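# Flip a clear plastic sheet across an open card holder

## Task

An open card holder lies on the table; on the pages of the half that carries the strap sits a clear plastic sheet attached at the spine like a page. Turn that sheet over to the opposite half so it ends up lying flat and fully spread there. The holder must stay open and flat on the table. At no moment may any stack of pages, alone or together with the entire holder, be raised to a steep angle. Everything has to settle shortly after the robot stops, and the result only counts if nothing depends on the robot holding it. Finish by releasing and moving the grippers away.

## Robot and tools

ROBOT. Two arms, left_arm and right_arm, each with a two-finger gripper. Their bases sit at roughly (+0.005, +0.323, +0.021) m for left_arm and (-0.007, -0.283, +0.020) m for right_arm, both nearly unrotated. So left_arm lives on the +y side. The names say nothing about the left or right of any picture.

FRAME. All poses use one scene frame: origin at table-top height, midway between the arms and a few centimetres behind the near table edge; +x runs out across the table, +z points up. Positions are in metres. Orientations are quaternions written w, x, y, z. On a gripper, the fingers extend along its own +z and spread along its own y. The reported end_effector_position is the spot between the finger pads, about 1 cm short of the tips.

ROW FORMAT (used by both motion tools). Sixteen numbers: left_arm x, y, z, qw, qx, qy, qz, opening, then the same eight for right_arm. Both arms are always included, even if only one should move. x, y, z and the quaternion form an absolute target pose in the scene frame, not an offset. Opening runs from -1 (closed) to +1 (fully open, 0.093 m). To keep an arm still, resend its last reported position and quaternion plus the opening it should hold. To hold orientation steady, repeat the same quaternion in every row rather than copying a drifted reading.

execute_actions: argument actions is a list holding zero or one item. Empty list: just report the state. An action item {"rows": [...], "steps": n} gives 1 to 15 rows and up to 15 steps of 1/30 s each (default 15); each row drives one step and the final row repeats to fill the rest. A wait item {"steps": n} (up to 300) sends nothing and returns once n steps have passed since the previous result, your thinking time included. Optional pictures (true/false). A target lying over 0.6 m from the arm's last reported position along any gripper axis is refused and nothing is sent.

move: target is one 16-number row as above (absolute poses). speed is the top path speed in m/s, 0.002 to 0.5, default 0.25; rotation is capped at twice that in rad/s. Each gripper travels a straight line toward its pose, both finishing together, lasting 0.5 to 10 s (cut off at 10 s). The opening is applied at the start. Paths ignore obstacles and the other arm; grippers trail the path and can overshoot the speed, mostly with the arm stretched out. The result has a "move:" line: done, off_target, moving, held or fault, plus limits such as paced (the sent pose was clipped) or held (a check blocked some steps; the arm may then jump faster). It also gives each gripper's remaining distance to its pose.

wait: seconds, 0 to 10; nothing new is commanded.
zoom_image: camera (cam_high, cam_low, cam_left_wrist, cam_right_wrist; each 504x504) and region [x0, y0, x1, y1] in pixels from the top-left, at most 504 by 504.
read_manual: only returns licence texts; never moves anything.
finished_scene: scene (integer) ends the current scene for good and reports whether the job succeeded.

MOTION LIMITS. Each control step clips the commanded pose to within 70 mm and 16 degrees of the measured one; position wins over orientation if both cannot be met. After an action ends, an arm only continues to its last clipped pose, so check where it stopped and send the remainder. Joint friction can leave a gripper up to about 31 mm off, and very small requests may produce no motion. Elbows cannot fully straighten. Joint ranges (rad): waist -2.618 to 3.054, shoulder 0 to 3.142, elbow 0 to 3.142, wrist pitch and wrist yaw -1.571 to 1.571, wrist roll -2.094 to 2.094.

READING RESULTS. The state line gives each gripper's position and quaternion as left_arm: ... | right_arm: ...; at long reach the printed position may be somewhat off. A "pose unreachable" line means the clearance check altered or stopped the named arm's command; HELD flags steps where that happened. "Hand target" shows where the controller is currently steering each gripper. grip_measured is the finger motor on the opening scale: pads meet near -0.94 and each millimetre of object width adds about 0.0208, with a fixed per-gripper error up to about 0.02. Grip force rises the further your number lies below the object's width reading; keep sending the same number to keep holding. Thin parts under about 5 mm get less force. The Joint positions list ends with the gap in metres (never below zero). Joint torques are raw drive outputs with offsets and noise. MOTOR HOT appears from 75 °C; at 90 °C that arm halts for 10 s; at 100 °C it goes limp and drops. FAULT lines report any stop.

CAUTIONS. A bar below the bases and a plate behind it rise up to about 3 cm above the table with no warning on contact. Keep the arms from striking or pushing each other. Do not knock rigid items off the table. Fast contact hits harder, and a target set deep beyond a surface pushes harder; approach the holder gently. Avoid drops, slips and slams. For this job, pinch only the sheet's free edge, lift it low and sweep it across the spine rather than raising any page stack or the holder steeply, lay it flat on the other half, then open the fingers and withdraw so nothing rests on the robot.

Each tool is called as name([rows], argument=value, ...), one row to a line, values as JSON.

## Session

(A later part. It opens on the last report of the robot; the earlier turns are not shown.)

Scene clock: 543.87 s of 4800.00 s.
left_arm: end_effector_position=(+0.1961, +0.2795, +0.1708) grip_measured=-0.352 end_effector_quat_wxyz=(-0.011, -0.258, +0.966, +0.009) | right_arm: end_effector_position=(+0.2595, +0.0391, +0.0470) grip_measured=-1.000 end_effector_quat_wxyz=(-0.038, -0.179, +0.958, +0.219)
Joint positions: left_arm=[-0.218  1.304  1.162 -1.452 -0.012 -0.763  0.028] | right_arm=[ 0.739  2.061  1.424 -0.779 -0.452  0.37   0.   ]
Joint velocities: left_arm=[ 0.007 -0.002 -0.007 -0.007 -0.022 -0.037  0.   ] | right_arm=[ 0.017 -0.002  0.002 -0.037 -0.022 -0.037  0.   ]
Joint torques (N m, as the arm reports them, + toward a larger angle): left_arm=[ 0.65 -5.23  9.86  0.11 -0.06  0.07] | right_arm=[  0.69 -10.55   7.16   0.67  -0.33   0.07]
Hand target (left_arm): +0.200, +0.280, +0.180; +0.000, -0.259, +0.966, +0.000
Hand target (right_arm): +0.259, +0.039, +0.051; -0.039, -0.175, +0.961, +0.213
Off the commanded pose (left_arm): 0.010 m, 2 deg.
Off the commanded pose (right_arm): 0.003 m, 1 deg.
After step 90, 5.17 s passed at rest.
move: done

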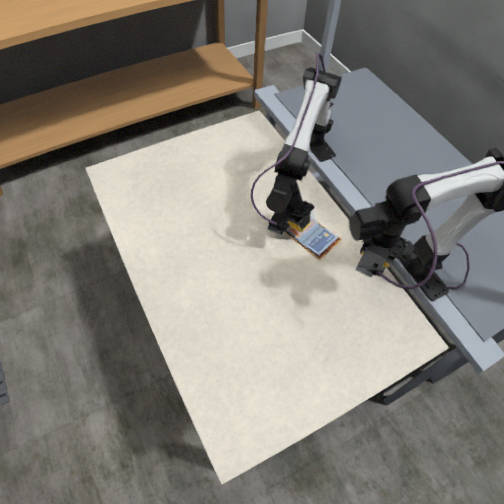

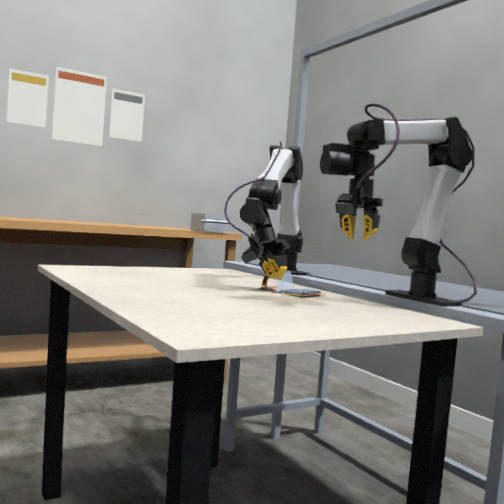

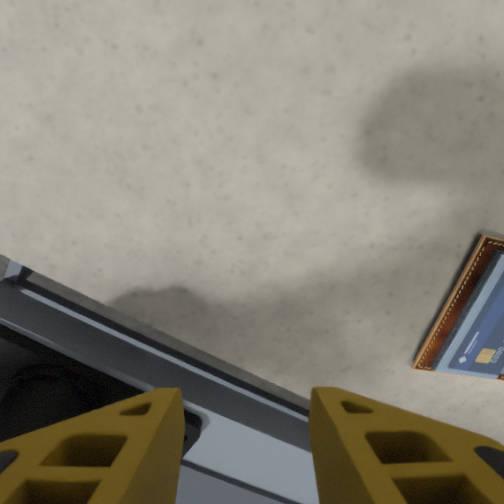

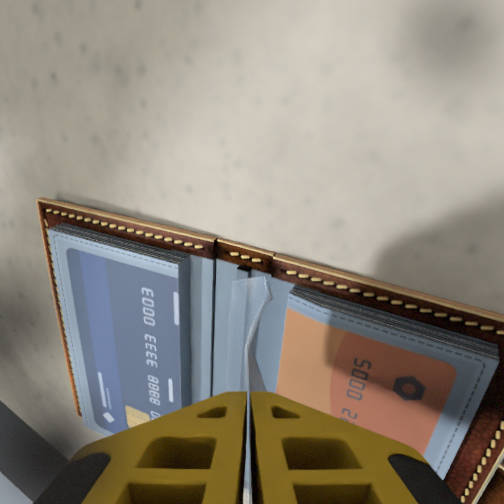

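move(target=[0.2,0.28,0.18,0,-0.2588,0.9659,0,-0.35,0.251,0.063,0.053,0,-0.178,0.984,0,-1], speed=0.04)

zoom_image(camera="cam_low", region=[235, 245, 331, 305])

Scene clock: 551.53 s of 4800.00 s.
left_arm: end_effector_position=(+0.1960, +0.2795, +0.1708) grip_measured=-0.352 end_effector_quat_wxyz=(-0.011, -0.258, +0.966, +0.009) | right_arm: end_effector_position=(+0.2526, +0.0643, +0.0614) grip_measured=-1.000 end_effector_quat_wxyz=(+0.007, -0.184, +0.983, +0.013)
Joint positions: left_arm=[-0.218  1.304  1.162 -1.453 -0.012 -0.763  0.028] | right_arm=[ 0.947  2.214  1.809 -1.139 -0.044  0.538  0.   ]
Joint velocities: left_arm=[-0.002 -0.017  0.007 -0.037  0.037  0.037  0.   ] | right_arm=[-0.007 -0.002  0.002 -0.022  0.095 -0.081  0.   ]
Joint torques (N m, as the arm reports them, + toward a larger angle): left_arm=[ 0.64 -5.16  9.88  0.11 -0.06  0.09] | right_arm=[ 0.53 -9.97  7.29  0.39 -0.07  0.11]
Hand target (left_arm): +0.200, +0.280, +0.180; +0.000, -0.259, +0.966, +0.000
Hand target (right_arm): +0.252, +0.062, +0.055; -0.001, -0.180, +0.984, -0.000
Off the commanded pose (left_arm): 0.010 m, 2 deg.
Off the commanded pose (right_arm): 0.009 m, 2 deg.
move: done

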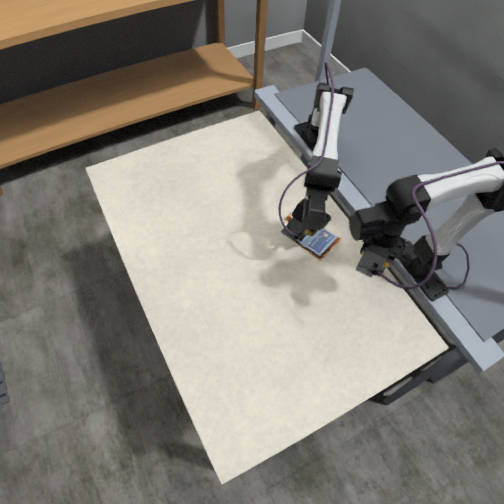

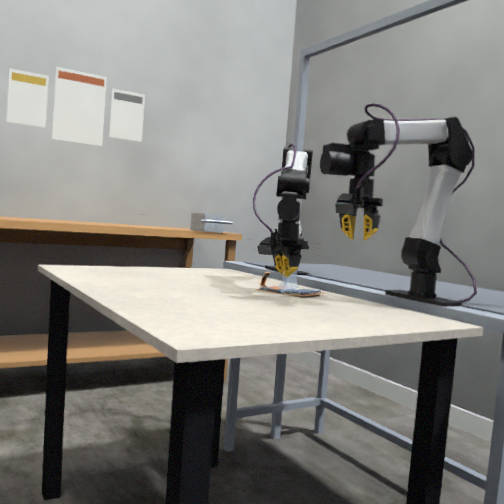

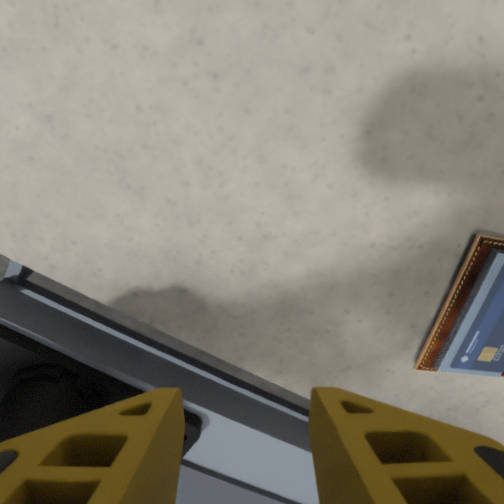

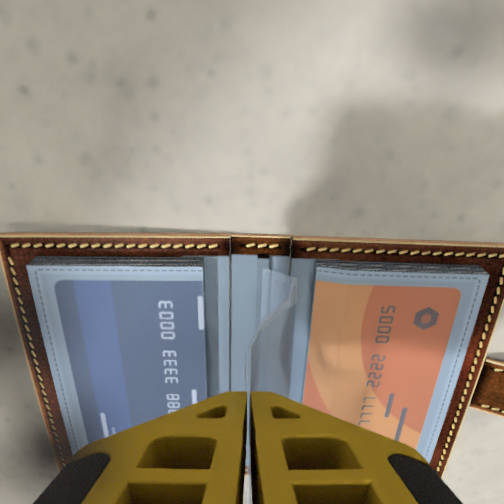

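Region (235, 245, 331, 305) of cam_low's 504x504 image, scaled by 5.250, with more detail than that image has; it fills the top 315 rows of this view, and the rest is white.

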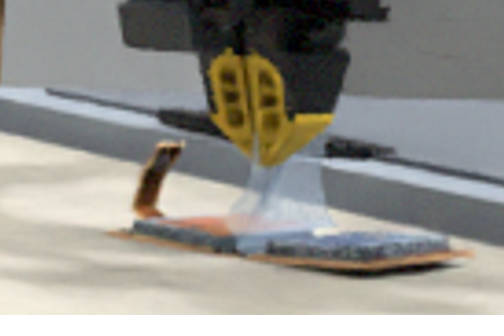

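move(target=[0.2,0.42,0.18,0,-0.2588,0.9659,0,-0.35,0.2425,0.085,0.040,0.0309,-0.1753,0.969,-0.1709,-1], speed=0.1)

zoom_image(camera="cam_low", region=[235, 245, 331, 305])

Scene clock: 558.43 s of 4800.00 s.
left_arm: end_effector_position=(+0.1947, +0.4136, +0.1774) grip_measured=-0.352 end_effector_quat_wxyz=(-0.006, -0.260, +0.966, +0.001) | right_arm: end_effector_position=(+0.2441, +0.0886, +0.0483) grip_measured=-1.000 end_effector_quat_wxyz=(+0.036, -0.180, +0.970, -0.157)
Joint positions: left_arm=[ 0.459  1.34   1.217 -1.452 -0.007 -0.09   0.028] | right_arm=[ 1.097  2.56   2.337 -1.541  0.225  0.709  0.   ]
Joint velocities: left_arm=[-0.007 -0.007  0.007 -0.037  0.051  0.022  0.   ] | right_arm=[-0.002 -0.012  0.007  0.022  0.022  0.037  0.   ]
Joint torques (N m, as the arm reports them, + toward a larger angle): left_arm=[ 0.57 -3.29  9.44  0.32  0.02  0.09] | right_arm=[  0.41 -11.68   6.82  -0.14   0.1    0.11]
Hand target (left_arm): +0.201, +0.417, +0.180; +0.002, -0.259, +0.966, -0.002
Hand target (right_arm): +0.243, +0.085, +0.042; +0.030, -0.177, +0.969, -0.170
Off the commanded pose (left_arm): 0.009 m, 1 deg.
Off the commanded pose (right_arm): 0.009 m, 2 deg.
After step 90, 1.57 s passed at rest.
move: done

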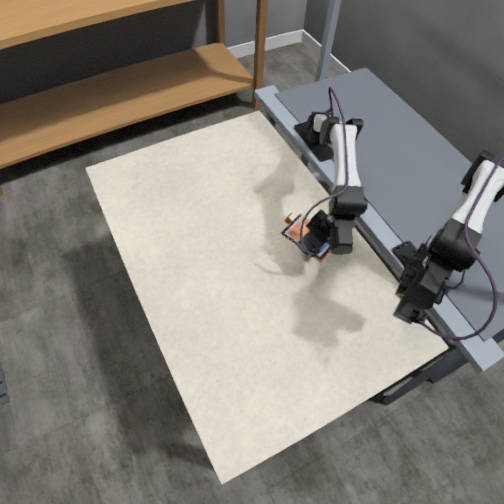

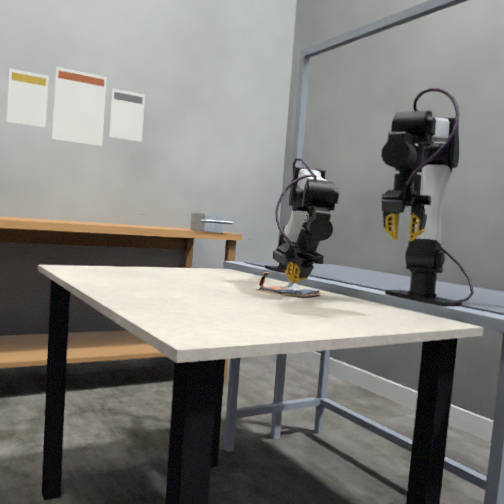

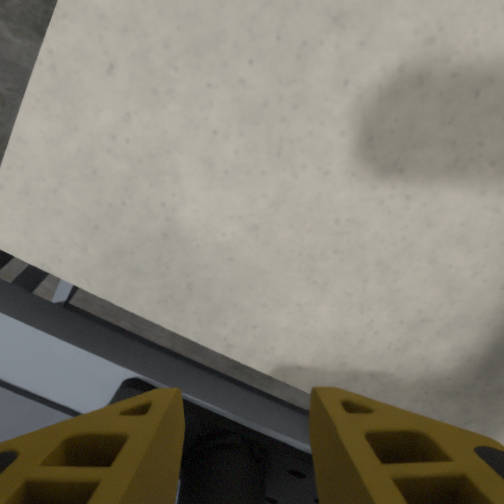

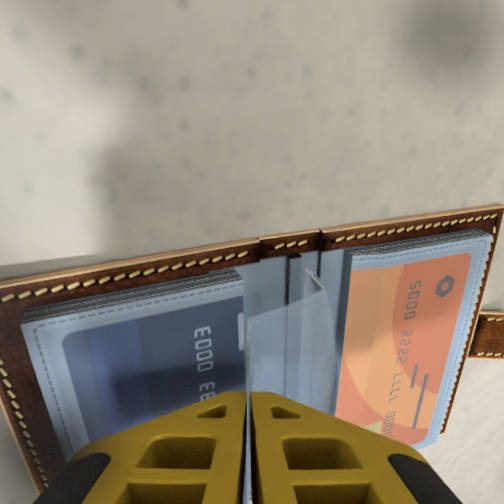

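Region (235, 245, 331, 305) of cam_low's 504x504 image, scaled by 5.250, with more detail than that image has; it fills the top 315 rows of this view, and the rest is white.

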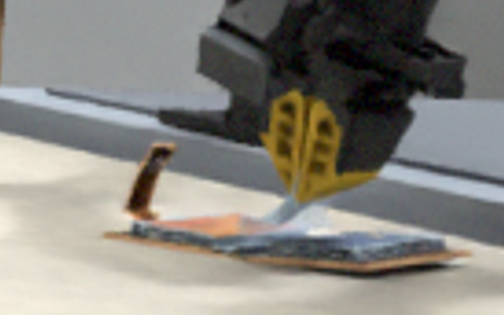

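move(target=[0.2,0.42,0.18,0,-0.2588,0.9659,0,-0.35,0.238,0.096,0.027,0.0217,-0.1767,0.9767,-0.1199,-1], speed=0.03)

zoom_image(camera="cam_low", region=[235, 245, 331, 305])

Scene clock: 570.67 s of 4800.00 s.
left_arm: end_effector_position=(+0.1939, +0.4152, +0.1774) grip_measured=-0.352 end_effector_quat_wxyz=(-0.006, -0.258, +0.966, +0.001) | right_arm: end_effector_position=(+0.2393, +0.0938, +0.0324) grip_measured=-1.000 end_effector_quat_wxyz=(+0.029, -0.177, +0.975, -0.132)
Joint positions: left_arm=[ 0.468  1.34   1.217 -1.452 -0.007 -0.078  0.028] | right_arm=[ 1.097  2.533  2.235 -1.437  0.181  0.71   0.   ]
Joint velocities: left_arm=[-0.002 -0.002  0.022  0.022  0.022 -0.037  0.001] | right_arm=[ 0.007  0.007 -0.012 -0.066  0.037  0.007  0.   ]
Joint torques (N m, as the arm reports them, + toward a larger angle): left_arm=[ 0.65 -2.97  9.52  0.31 -0.02  0.09] | right_arm=[ -0.14 -13.55   3.88   0.37  -0.25  -0.02]
Hand target (left_arm): +0.200, +0.420, +0.180; +0.000, -0.259, +0.966, +0.000
Hand target (right_arm): +0.238, +0.096, +0.027; +0.022, -0.176, +0.977, -0.120
Off the commanded pose (left_arm): 0.008 m, 1 deg.
Off the commanded pose (right_arm): 0.006 m, 2 deg.
After step 90, 7.63 s passed at rest.
move: done

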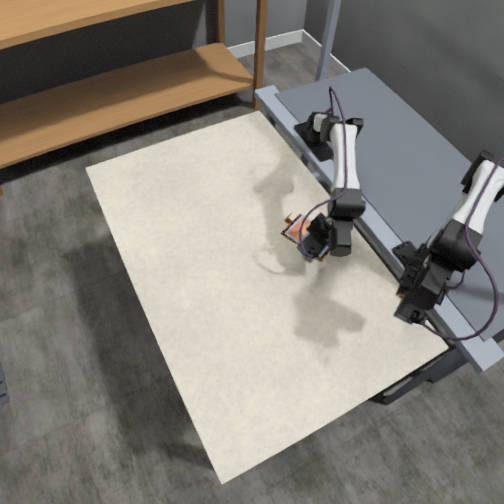

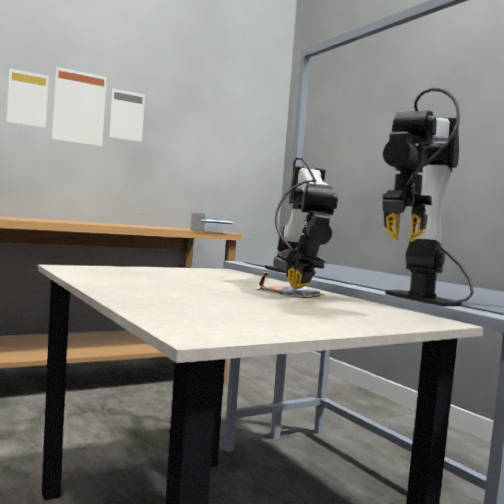

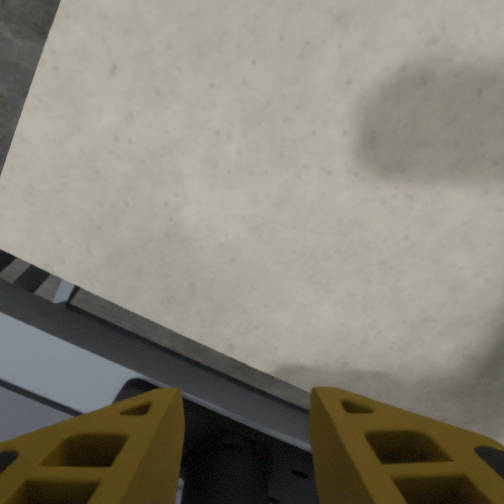

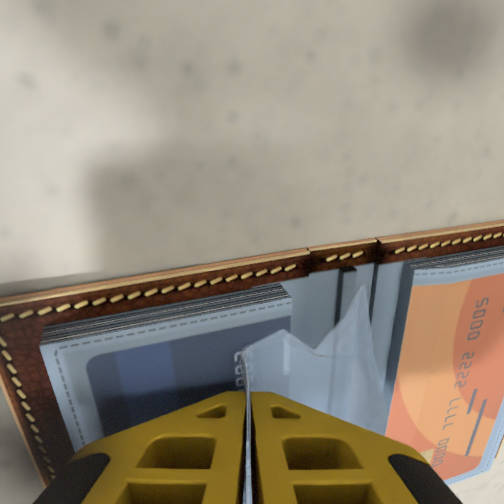

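Region (235, 245, 331, 305) of cam_low's 504x504 image, scaled by 5.250, with more detail than that image has; it fills the top 315 rows of this view, and the rest is white.

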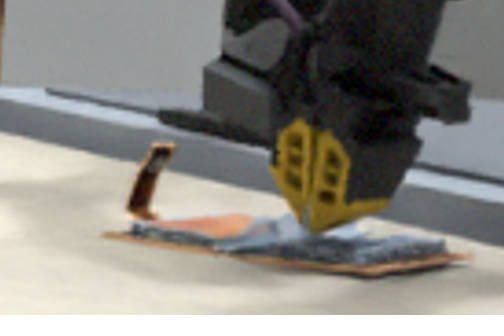

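move(target=[0.2,0.42,0.18,0,-0.2588,0.9659,0,-0.35,0.235,0.106,0.030,0.0217,-0.1767,0.9767,-0.1199,-1], speed=0.02)

zoom_image(camera="cam_low", region=[235, 245, 331, 305])

Scene clock: 577.77 s of 4800.00 s.
left_arm: end_effector_position=(+0.1939, +0.4152, +0.1774) grip_measured=-0.352 end_effector_quat_wxyz=(-0.006, -0.258, +0.966, +0.001) | right_arm: end_effector_position=(+0.2385, +0.1071, +0.0398) grip_measured=-1.000 end_effector_quat_wxyz=(+0.034, -0.179, +0.977, -0.111)
Joint positions: left_arm=[ 0.468  1.34   1.217 -1.452 -0.007 -0.077  0.028] | right_arm=[ 1.104  2.542  2.289 -1.443  0.16   0.711  0.   ]
Joint velocities: left_arm=[-0.007  0.007  0.002  0.022  0.095  0.051  0.   ] | right_arm=[-0.017 -0.007 -0.002 -0.022 -0.007  0.007  0.   ]
Joint torques (N m, as the arm reports them, + toward a larger angle): left_arm=[ 0.68 -3.08  9.53  0.32 -0.03  0.08] | right_arm=[  0.5  -11.47   6.8    0.05  -0.07   0.1 ]
Hand target (left_arm): +0.200, +0.420, +0.180; +0.000, -0.259, +0.966, +0.000
Hand target (right_arm): +0.235, +0.106, +0.030; +0.022, -0.177, +0.977, -0.119
Off the commanded pose (left_arm): 0.008 m, 1 deg.
Off the commanded pose (right_arm): 0.010 m, 2 deg.
After step 90, 3.03 s passed at rest.
move: done

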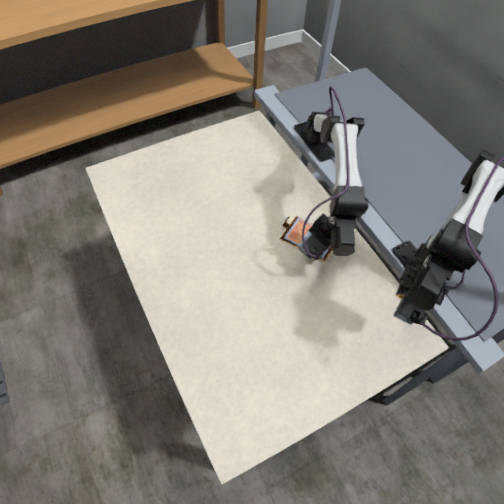

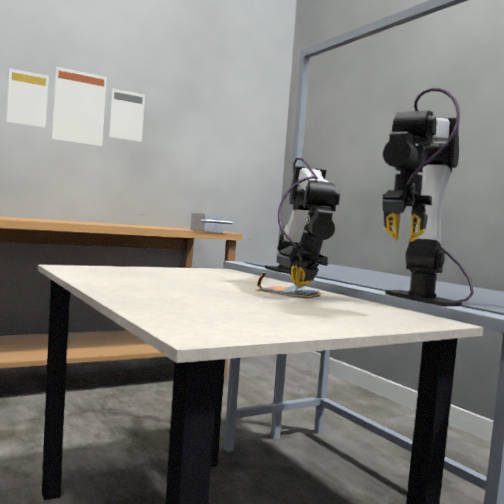

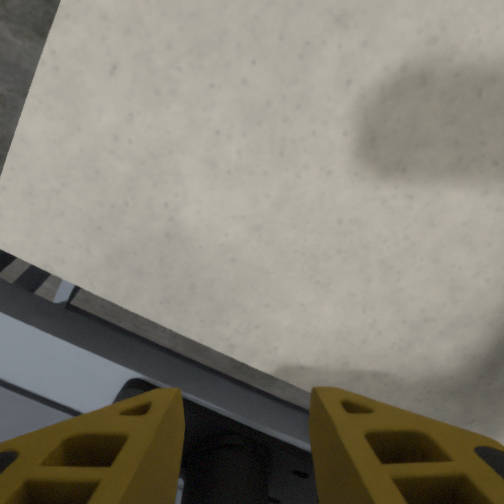

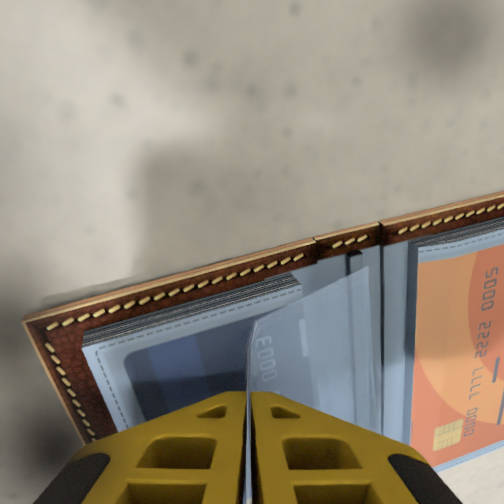

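Region (235, 245, 331, 305) of cam_low's 504x504 image, scaled by 5.250, with more detail than that image has; it fills the top 315 rows of this view, and the rest is white.

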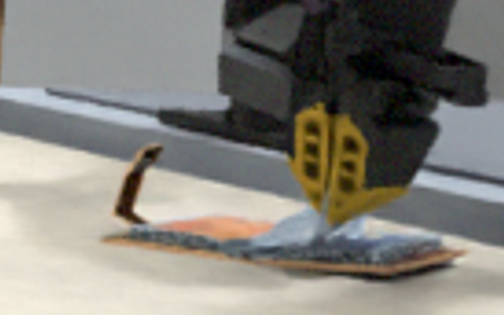

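The sheet is taut and the holder rotated slightly. Release now.

execute_actions([
  {"rows": [[0.2,0.42,0.18,0,-0.2588,0.9659,0,-0.35,0.235,0.106,0.030,0.0217,-0.1767,0.9767,-0.1199,-0.8],[0.2,0.42,0.18,0,-0.2588,0.9659,0,-0.35,0.235,0.106,0.030,0.0217,-0.1767,0.9767,-0.1199,-0.65],[0.2,0.42,0.18,0,-0.2588,0.9659,0,-0.35,0.235,0.106,0.030,0.0217,-0.1767,0.9767,-0.1199,-0.5],[0.2,0.42,0.18,0,-0.2588,0.9659,0,-0.35,0.235,0.106,0.030,0.0217,-0.1767,0.9767,-0.1199,-0.35],[0.2,0.42,0.18,0,-0.2588,0.9659,0,-0.35,0.235,0.106,0.030,0.0217,-0.1767,0.9767,-0.1199,-0.2],[0.2,0.42,0.18,0,-0.2588,0.9659,0,-0.35,0.235,0.106,0.030,0.0217,-0.1767,0.9767,-0.1199,-0.05],[0.2,0.42,0.18,0,-0.2588,0.9659,0,-0.35,0.235,0.106,0.030,0.0217,-0.1767,0.9767,-0.1199,0.1],[0.2,0.42,0.18,0,-0.2588,0.9659,0,-0.35,0.235,0.106,0.030,0.0217,-0.1767,0.9767,-0.1199,0.25]], "steps": 15},
])

zoom_image(camera="cam_low", region=[235, 245, 331, 305])

Scene clock: 583.97 s of 4800.00 s.
left_arm: end_effector_position=(+0.1939, +0.4152, +0.1774) grip_measured=-0.352 end_effector_quat_wxyz=(-0.006, -0.258, +0.966, +0.001) | right_arm: end_effector_position=(+0.2383, +0.1070, +0.0398) grip_measured=+0.248 end_effector_quat_wxyz=(+0.033, -0.179, +0.977, -0.111)
Joint positions: left_arm=[ 0.468  1.34   1.217 -1.452 -0.007 -0.077  0.028] | right_arm=[ 1.104  2.542  2.289 -1.444  0.159  0.711  0.057]
Joint velocities: left_arm=[-0.007 -0.002 -0.017 -0.007  0.037 -0.007 -0.001] | right_arm=[ 0.012 -0.017  0.007  0.051  0.037  0.007  0.   ]
Joint torques (N m, as the arm reports them, + toward a larger angle): left_arm=[ 0.7  -3.02  9.53  0.33 -0.02  0.09] | right_arm=[  0.57 -11.41   7.03   0.04  -0.06   0.09]
Hand target (left_arm): +0.200, +0.420, +0.180; +0.000, -0.259, +0.966, +0.000
Hand target (right_arm): +0.235, +0.106, +0.030; +0.022, -0.177, +0.977, -0.120
Off the commanded pose (left_arm): 0.008 m, 1 deg.
Off the commanded pose (right_arm): 0.010 m, 2 deg.
Steps of this call (steps 1 to 90: nothing new was sent; then 2.70 s passed at rest; steps 91 to 105: all 15 steps of this action). Readings (end_effector_position):
91: left_arm (+0.1939, +0.4152, +0.1774) | right_arm (+0.2384, +0.1069, +0.0398)
92: left_arm (+0.1939, +0.4152, +0.1774) | right_arm (+0.2384, +0.1070, +0.0398)
94: left_arm (+0.1939, +0.4152, +0.1774) | right_arm (+0.2384, +0.1070, +0.0398)
98: left_arm (+0.1939, +0.4152, +0.1774) | right_arm (+0.2383, +0.1070, +0.0398)
105: the state above

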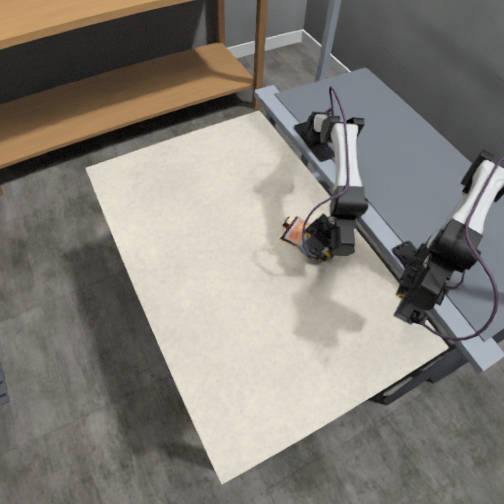

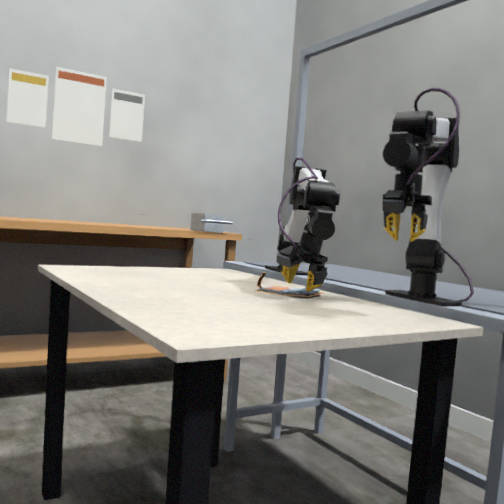

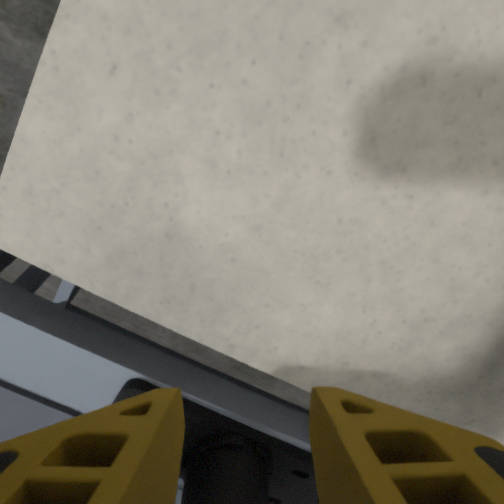

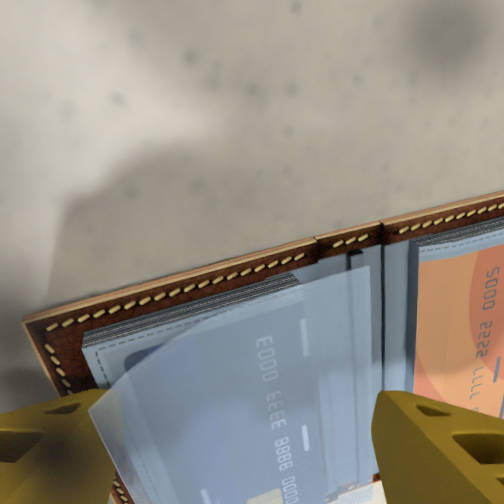

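Region (235, 245, 331, 305) of cam_low's 504x504 image, scaled by 5.250, with more detail than that image has; it fills the top 315 rows of this view, and the rest is white.

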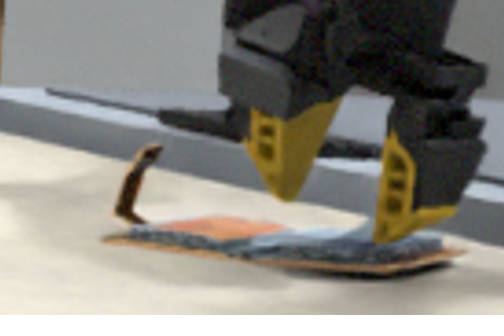

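The sheet is falling onto the other half, edge still on the front fingertip. Open wider.

execute_actions([
  {"rows": [[0.2,0.42,0.18,0,-0.2588,0.9659,0,-0.35,0.235,0.106,0.030,0.0217,-0.1767,0.9767,-0.1199,0.35],[0.2,0.42,0.18,0,-0.2588,0.9659,0,-0.35,0.235,0.106,0.030,0.0217,-0.1767,0.9767,-0.1199,0.45],[0.2,0.42,0.18,0,-0.2588,0.9659,0,-0.35,0.235,0.106,0.030,0.0217,-0.1767,0.9767,-0.1199,0.55],[0.2,0.42,0.18,0,-0.2588,0.9659,0,-0.35,0.235,0.106,0.030,0.0217,-0.1767,0.9767,-0.1199,0.65],[0.2,0.42,0.18,0,-0.2588,0.9659,0,-0.35,0.235,0.106,0.030,0.0217,-0.1767,0.9767,-0.1199,0.75],[0.2,0.42,0.18,0,-0.2588,0.9659,0,-0.35,0.235,0.106,0.030,0.0217,-0.1767,0.9767,-0.1199,0.8]], "steps": 15},
])

move(target=[0.2,0.42,0.18,0,-0.2588,0.9659,0,-0.35,0.245,0.09,0.12,0,-0.178,0.984,0,0.8], speed=0.1)

zoom_image(camera="cam_low", region=[235, 245, 331, 305])

Scene clock: 590.87 s of 4800.00 s.
left_arm: end_effector_position=(+0.1939, +0.4152, +0.1774) grip_measured=-0.352 end_effector_quat_wxyz=(-0.006, -0.258, +0.966, +0.001) | right_arm: end_effector_position=(+0.2382, +0.1070, +0.0398) grip_measured=+0.798 end_effector_quat_wxyz=(+0.033, -0.179, +0.977, -0.111)
Joint positions: left_arm=[ 0.468  1.34   1.217 -1.452 -0.007 -0.077  0.028] | right_arm=[ 1.104  2.542  2.289 -1.444  0.159  0.711  0.084]
Joint velocities: left_arm=[-0.012 -0.002 -0.012 -0.022  0.066 -0.007  0.   ] | right_arm=[0.002 0.012 0.007 0.007 0.007 0.051 0.   ]
Joint torques (N m, as the arm reports them, + toward a larger angle): left_arm=[ 0.64 -3.02  9.52  0.31 -0.02  0.1 ] | right_arm=[  0.55 -11.45   7.04   0.04  -0.06   0.1 ]
Hand target (left_arm): +0.200, +0.420, +0.180; +0.000, -0.259, +0.966, +0.000
Hand target (right_arm): +0.235, +0.106, +0.030; +0.022, -0.177, +0.977, -0.119
Off the commanded pose (left_arm): 0.008 m, 1 deg.
Off the commanded pose (right_arm): 0.010 m, 2 deg.
Steps of this call (steps 1 to 90: nothing new was sent; then 3.40 s passed at rest; steps 91 to 105: all 15 steps of this action). Readings (end_effector_position):
91: left_arm (+0.1939, +0.4152, +0.1774) | right_arm (+0.2383, +0.1070, +0.0398)
92: left_arm (+0.1939, +0.4152, +0.1774) | right_arm (+0.2382, +0.1070, +0.0398)
94: left_arm (+0.1939, +0.4152, +0.1774) | right_arm (+0.2382, +0.1070, +0.0398)
98: left_arm (+0.1939, +0.4152, +0.1774) | right_arm (+0.2382, +0.1070, +0.0398)
105: the state above

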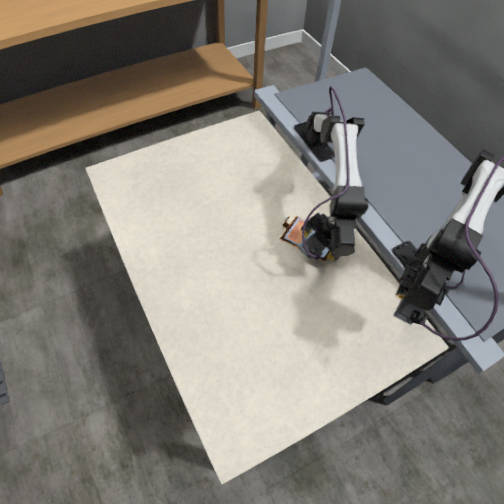

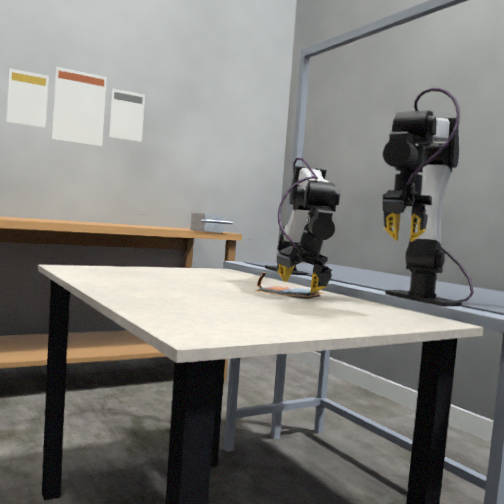

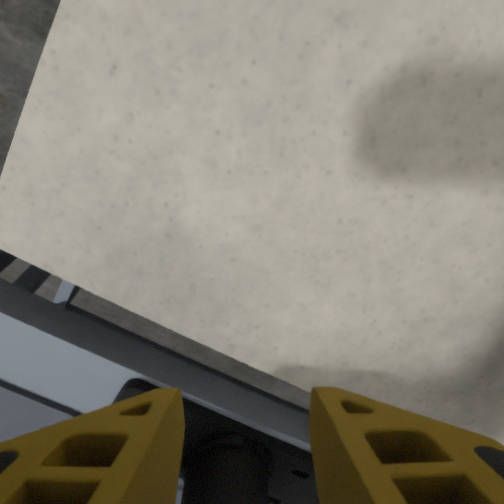

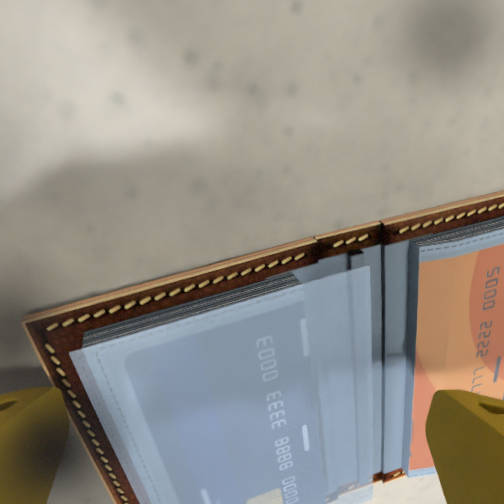

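Scene clock: 592.63 s of 4800.00 s.
left_arm: end_effector_position=(+0.1939, +0.4152, +0.1774) grip_measured=-0.352 end_effector_quat_wxyz=(-0.006, -0.258, +0.966, +0.001) | right_arm: end_effector_position=(+0.2463, +0.0988, +0.1215) grip_measured=+0.798 end_effector_quat_wxyz=(+0.015, -0.177, +0.984, +0.009)
Joint positions: left_arm=[ 0.468  1.34   1.217 -1.452 -0.007 -0.077  0.028] | right_arm=[ 1.007  2.32   2.23  -1.444 -0.024  0.613  0.084]
Joint velocities: left_arm=[-0.012  0.007  0.007 -0.081 -0.007 -0.051  0.   ] | right_arm=[ 0.007  0.007  0.022  0.022 -0.007 -0.022 -0.001]
Joint torques (N m, as the arm reports them, + toward a larger angle): left_arm=[ 0.68 -3.    9.56  0.32 -0.02  0.07] | right_arm=[ -0.76 -12.72   4.68   0.36  -0.16  -0.07]
Hand target (left_arm): +0.200, +0.420, +0.180; +0.000, -0.259, +0.966, +0.000
Hand target (right_arm): +0.244, +0.090, +0.119; +0.001, -0.177, +0.984, +0.000
Off the commanded pose (left_arm): 0.008 m, 1 deg.
Off the commanded pose (right_arm): 0.009 m, 2 deg.
move: done

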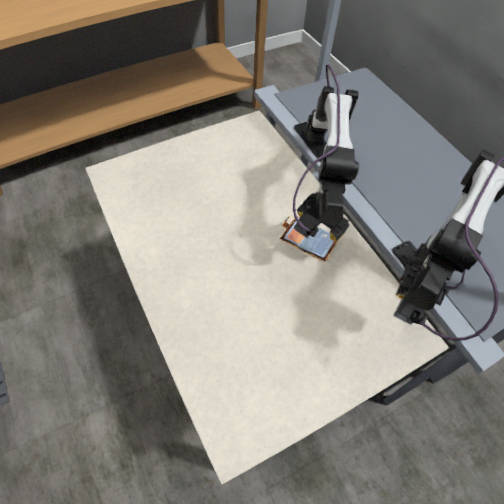

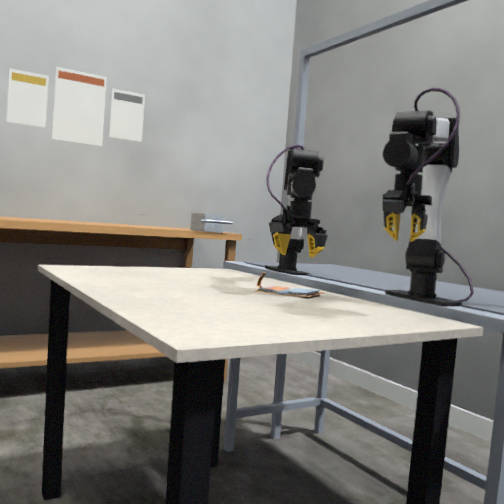

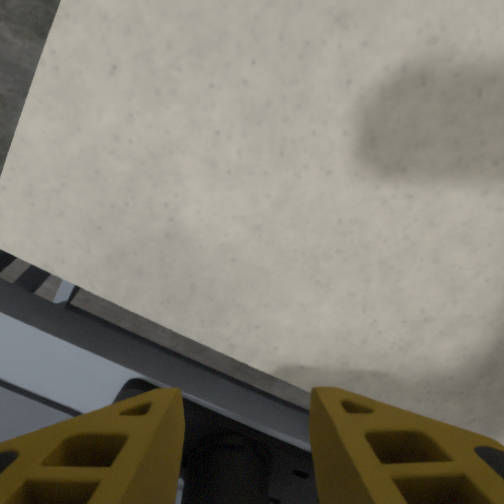

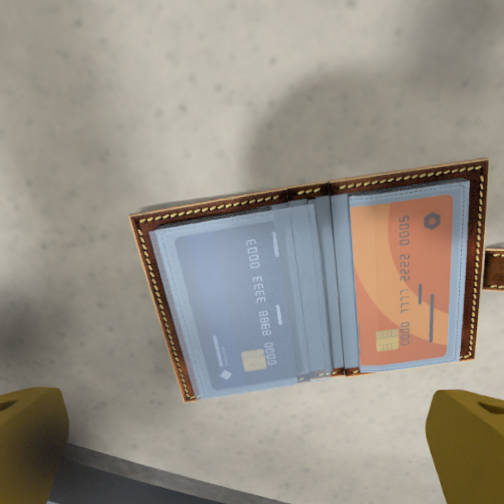

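Region (235, 245, 331, 305) of cam_low's 504x504 image, scaled by 5.250, with more detail than that image has; it fills the top 315 rows of this view, and the rest is white.

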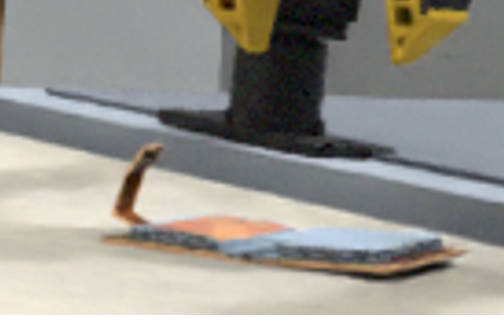

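move(target=[0.2,0.42,0.18,0,-0.2588,0.9659,0,-0.35,0.22,-0.25,0.18,0,0,1,0,0.8], speed=0.3)

zoom_image(camera="cam_high", region=[265, 200, 355, 272])

Scene clock: 596.63 s of 4800.00 s.
left_arm: end_effector_position=(+0.1939, +0.4152, +0.1774) grip_measured=-0.352 end_effector_quat_wxyz=(-0.006, -0.258, +0.966, +0.001) | right_arm: end_effector_position=(+0.2234, -0.2454, +0.1815) grip_measured=+0.799 end_effector_quat_wxyz=(+0.005, +0.001, +1.000, +0.001)
Joint positions: left_arm=[ 0.468  1.34   1.217 -1.452 -0.007 -0.077  0.028] | right_arm=[ 0.167  1.454  1.303 -1.432 -0.024  0.131  0.084]
Joint velocities: left_arm=[-0.017 -0.002 -0.002 -0.037 -0.007 -0.022  0.001] | right_arm=[-0.007  0.007 -0.007 -0.022  0.007  0.051  0.   ]
Joint torques (N m, as the arm reports them, + toward a larger angle): left_arm=[ 0.66 -3.08  9.53  0.33 -0.03  0.09] | right_arm=[-0.58 -5.66  4.59  0.34 -0.15 -0.08]
Hand target (left_arm): +0.200, +0.420, +0.180; +0.000, -0.259, +0.966, +0.000
Hand target (right_arm): +0.215, -0.248, +0.179; -0.007, -0.000, +1.000, -0.000
Off the commanded pose (left_arm): 0.008 m, 1 deg.
Off the commanded pose (right_arm): 0.006 m, 1 deg.
move: done

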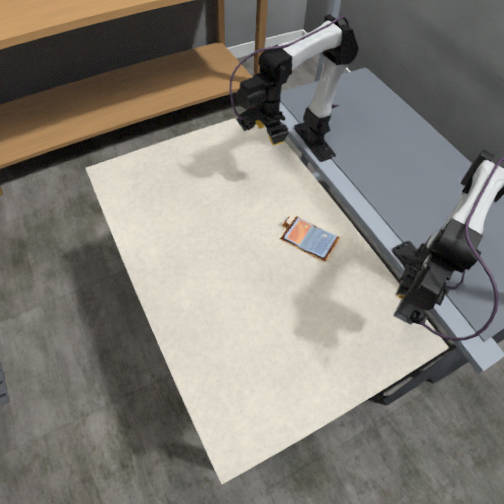

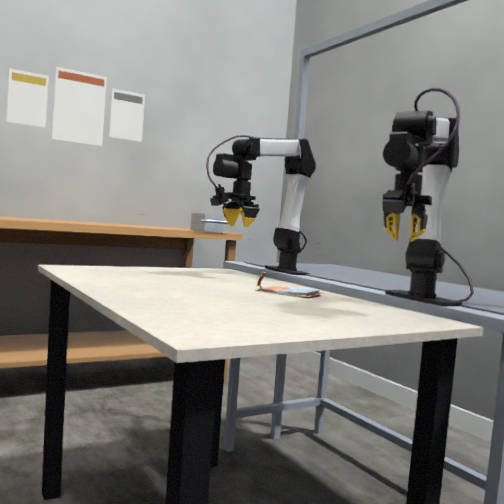

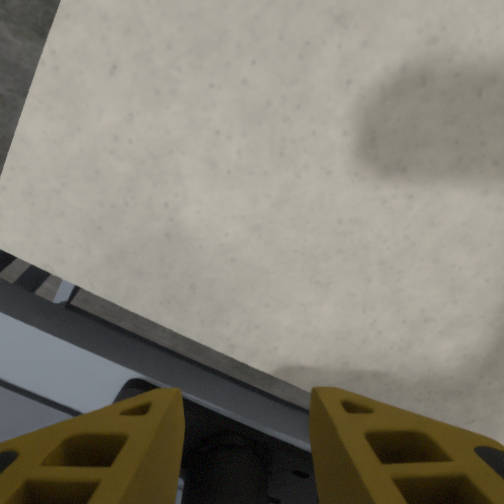

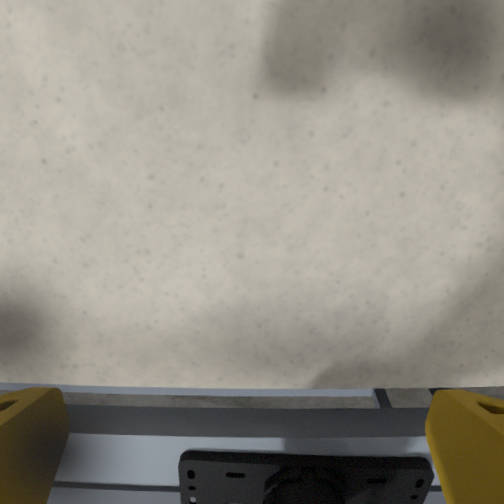

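Region (265, 200, 355, 272) of cam_high's 504x504 image, scaled by 5.600, with more detail than that image has; it fills the top 403 rows of this view, and the rest is white.

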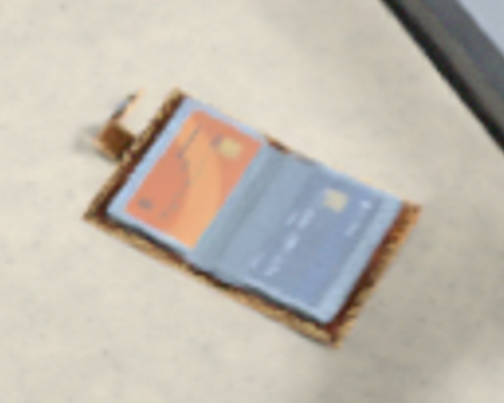

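finished_scene(scene=1)

The scene is finished: the task was done.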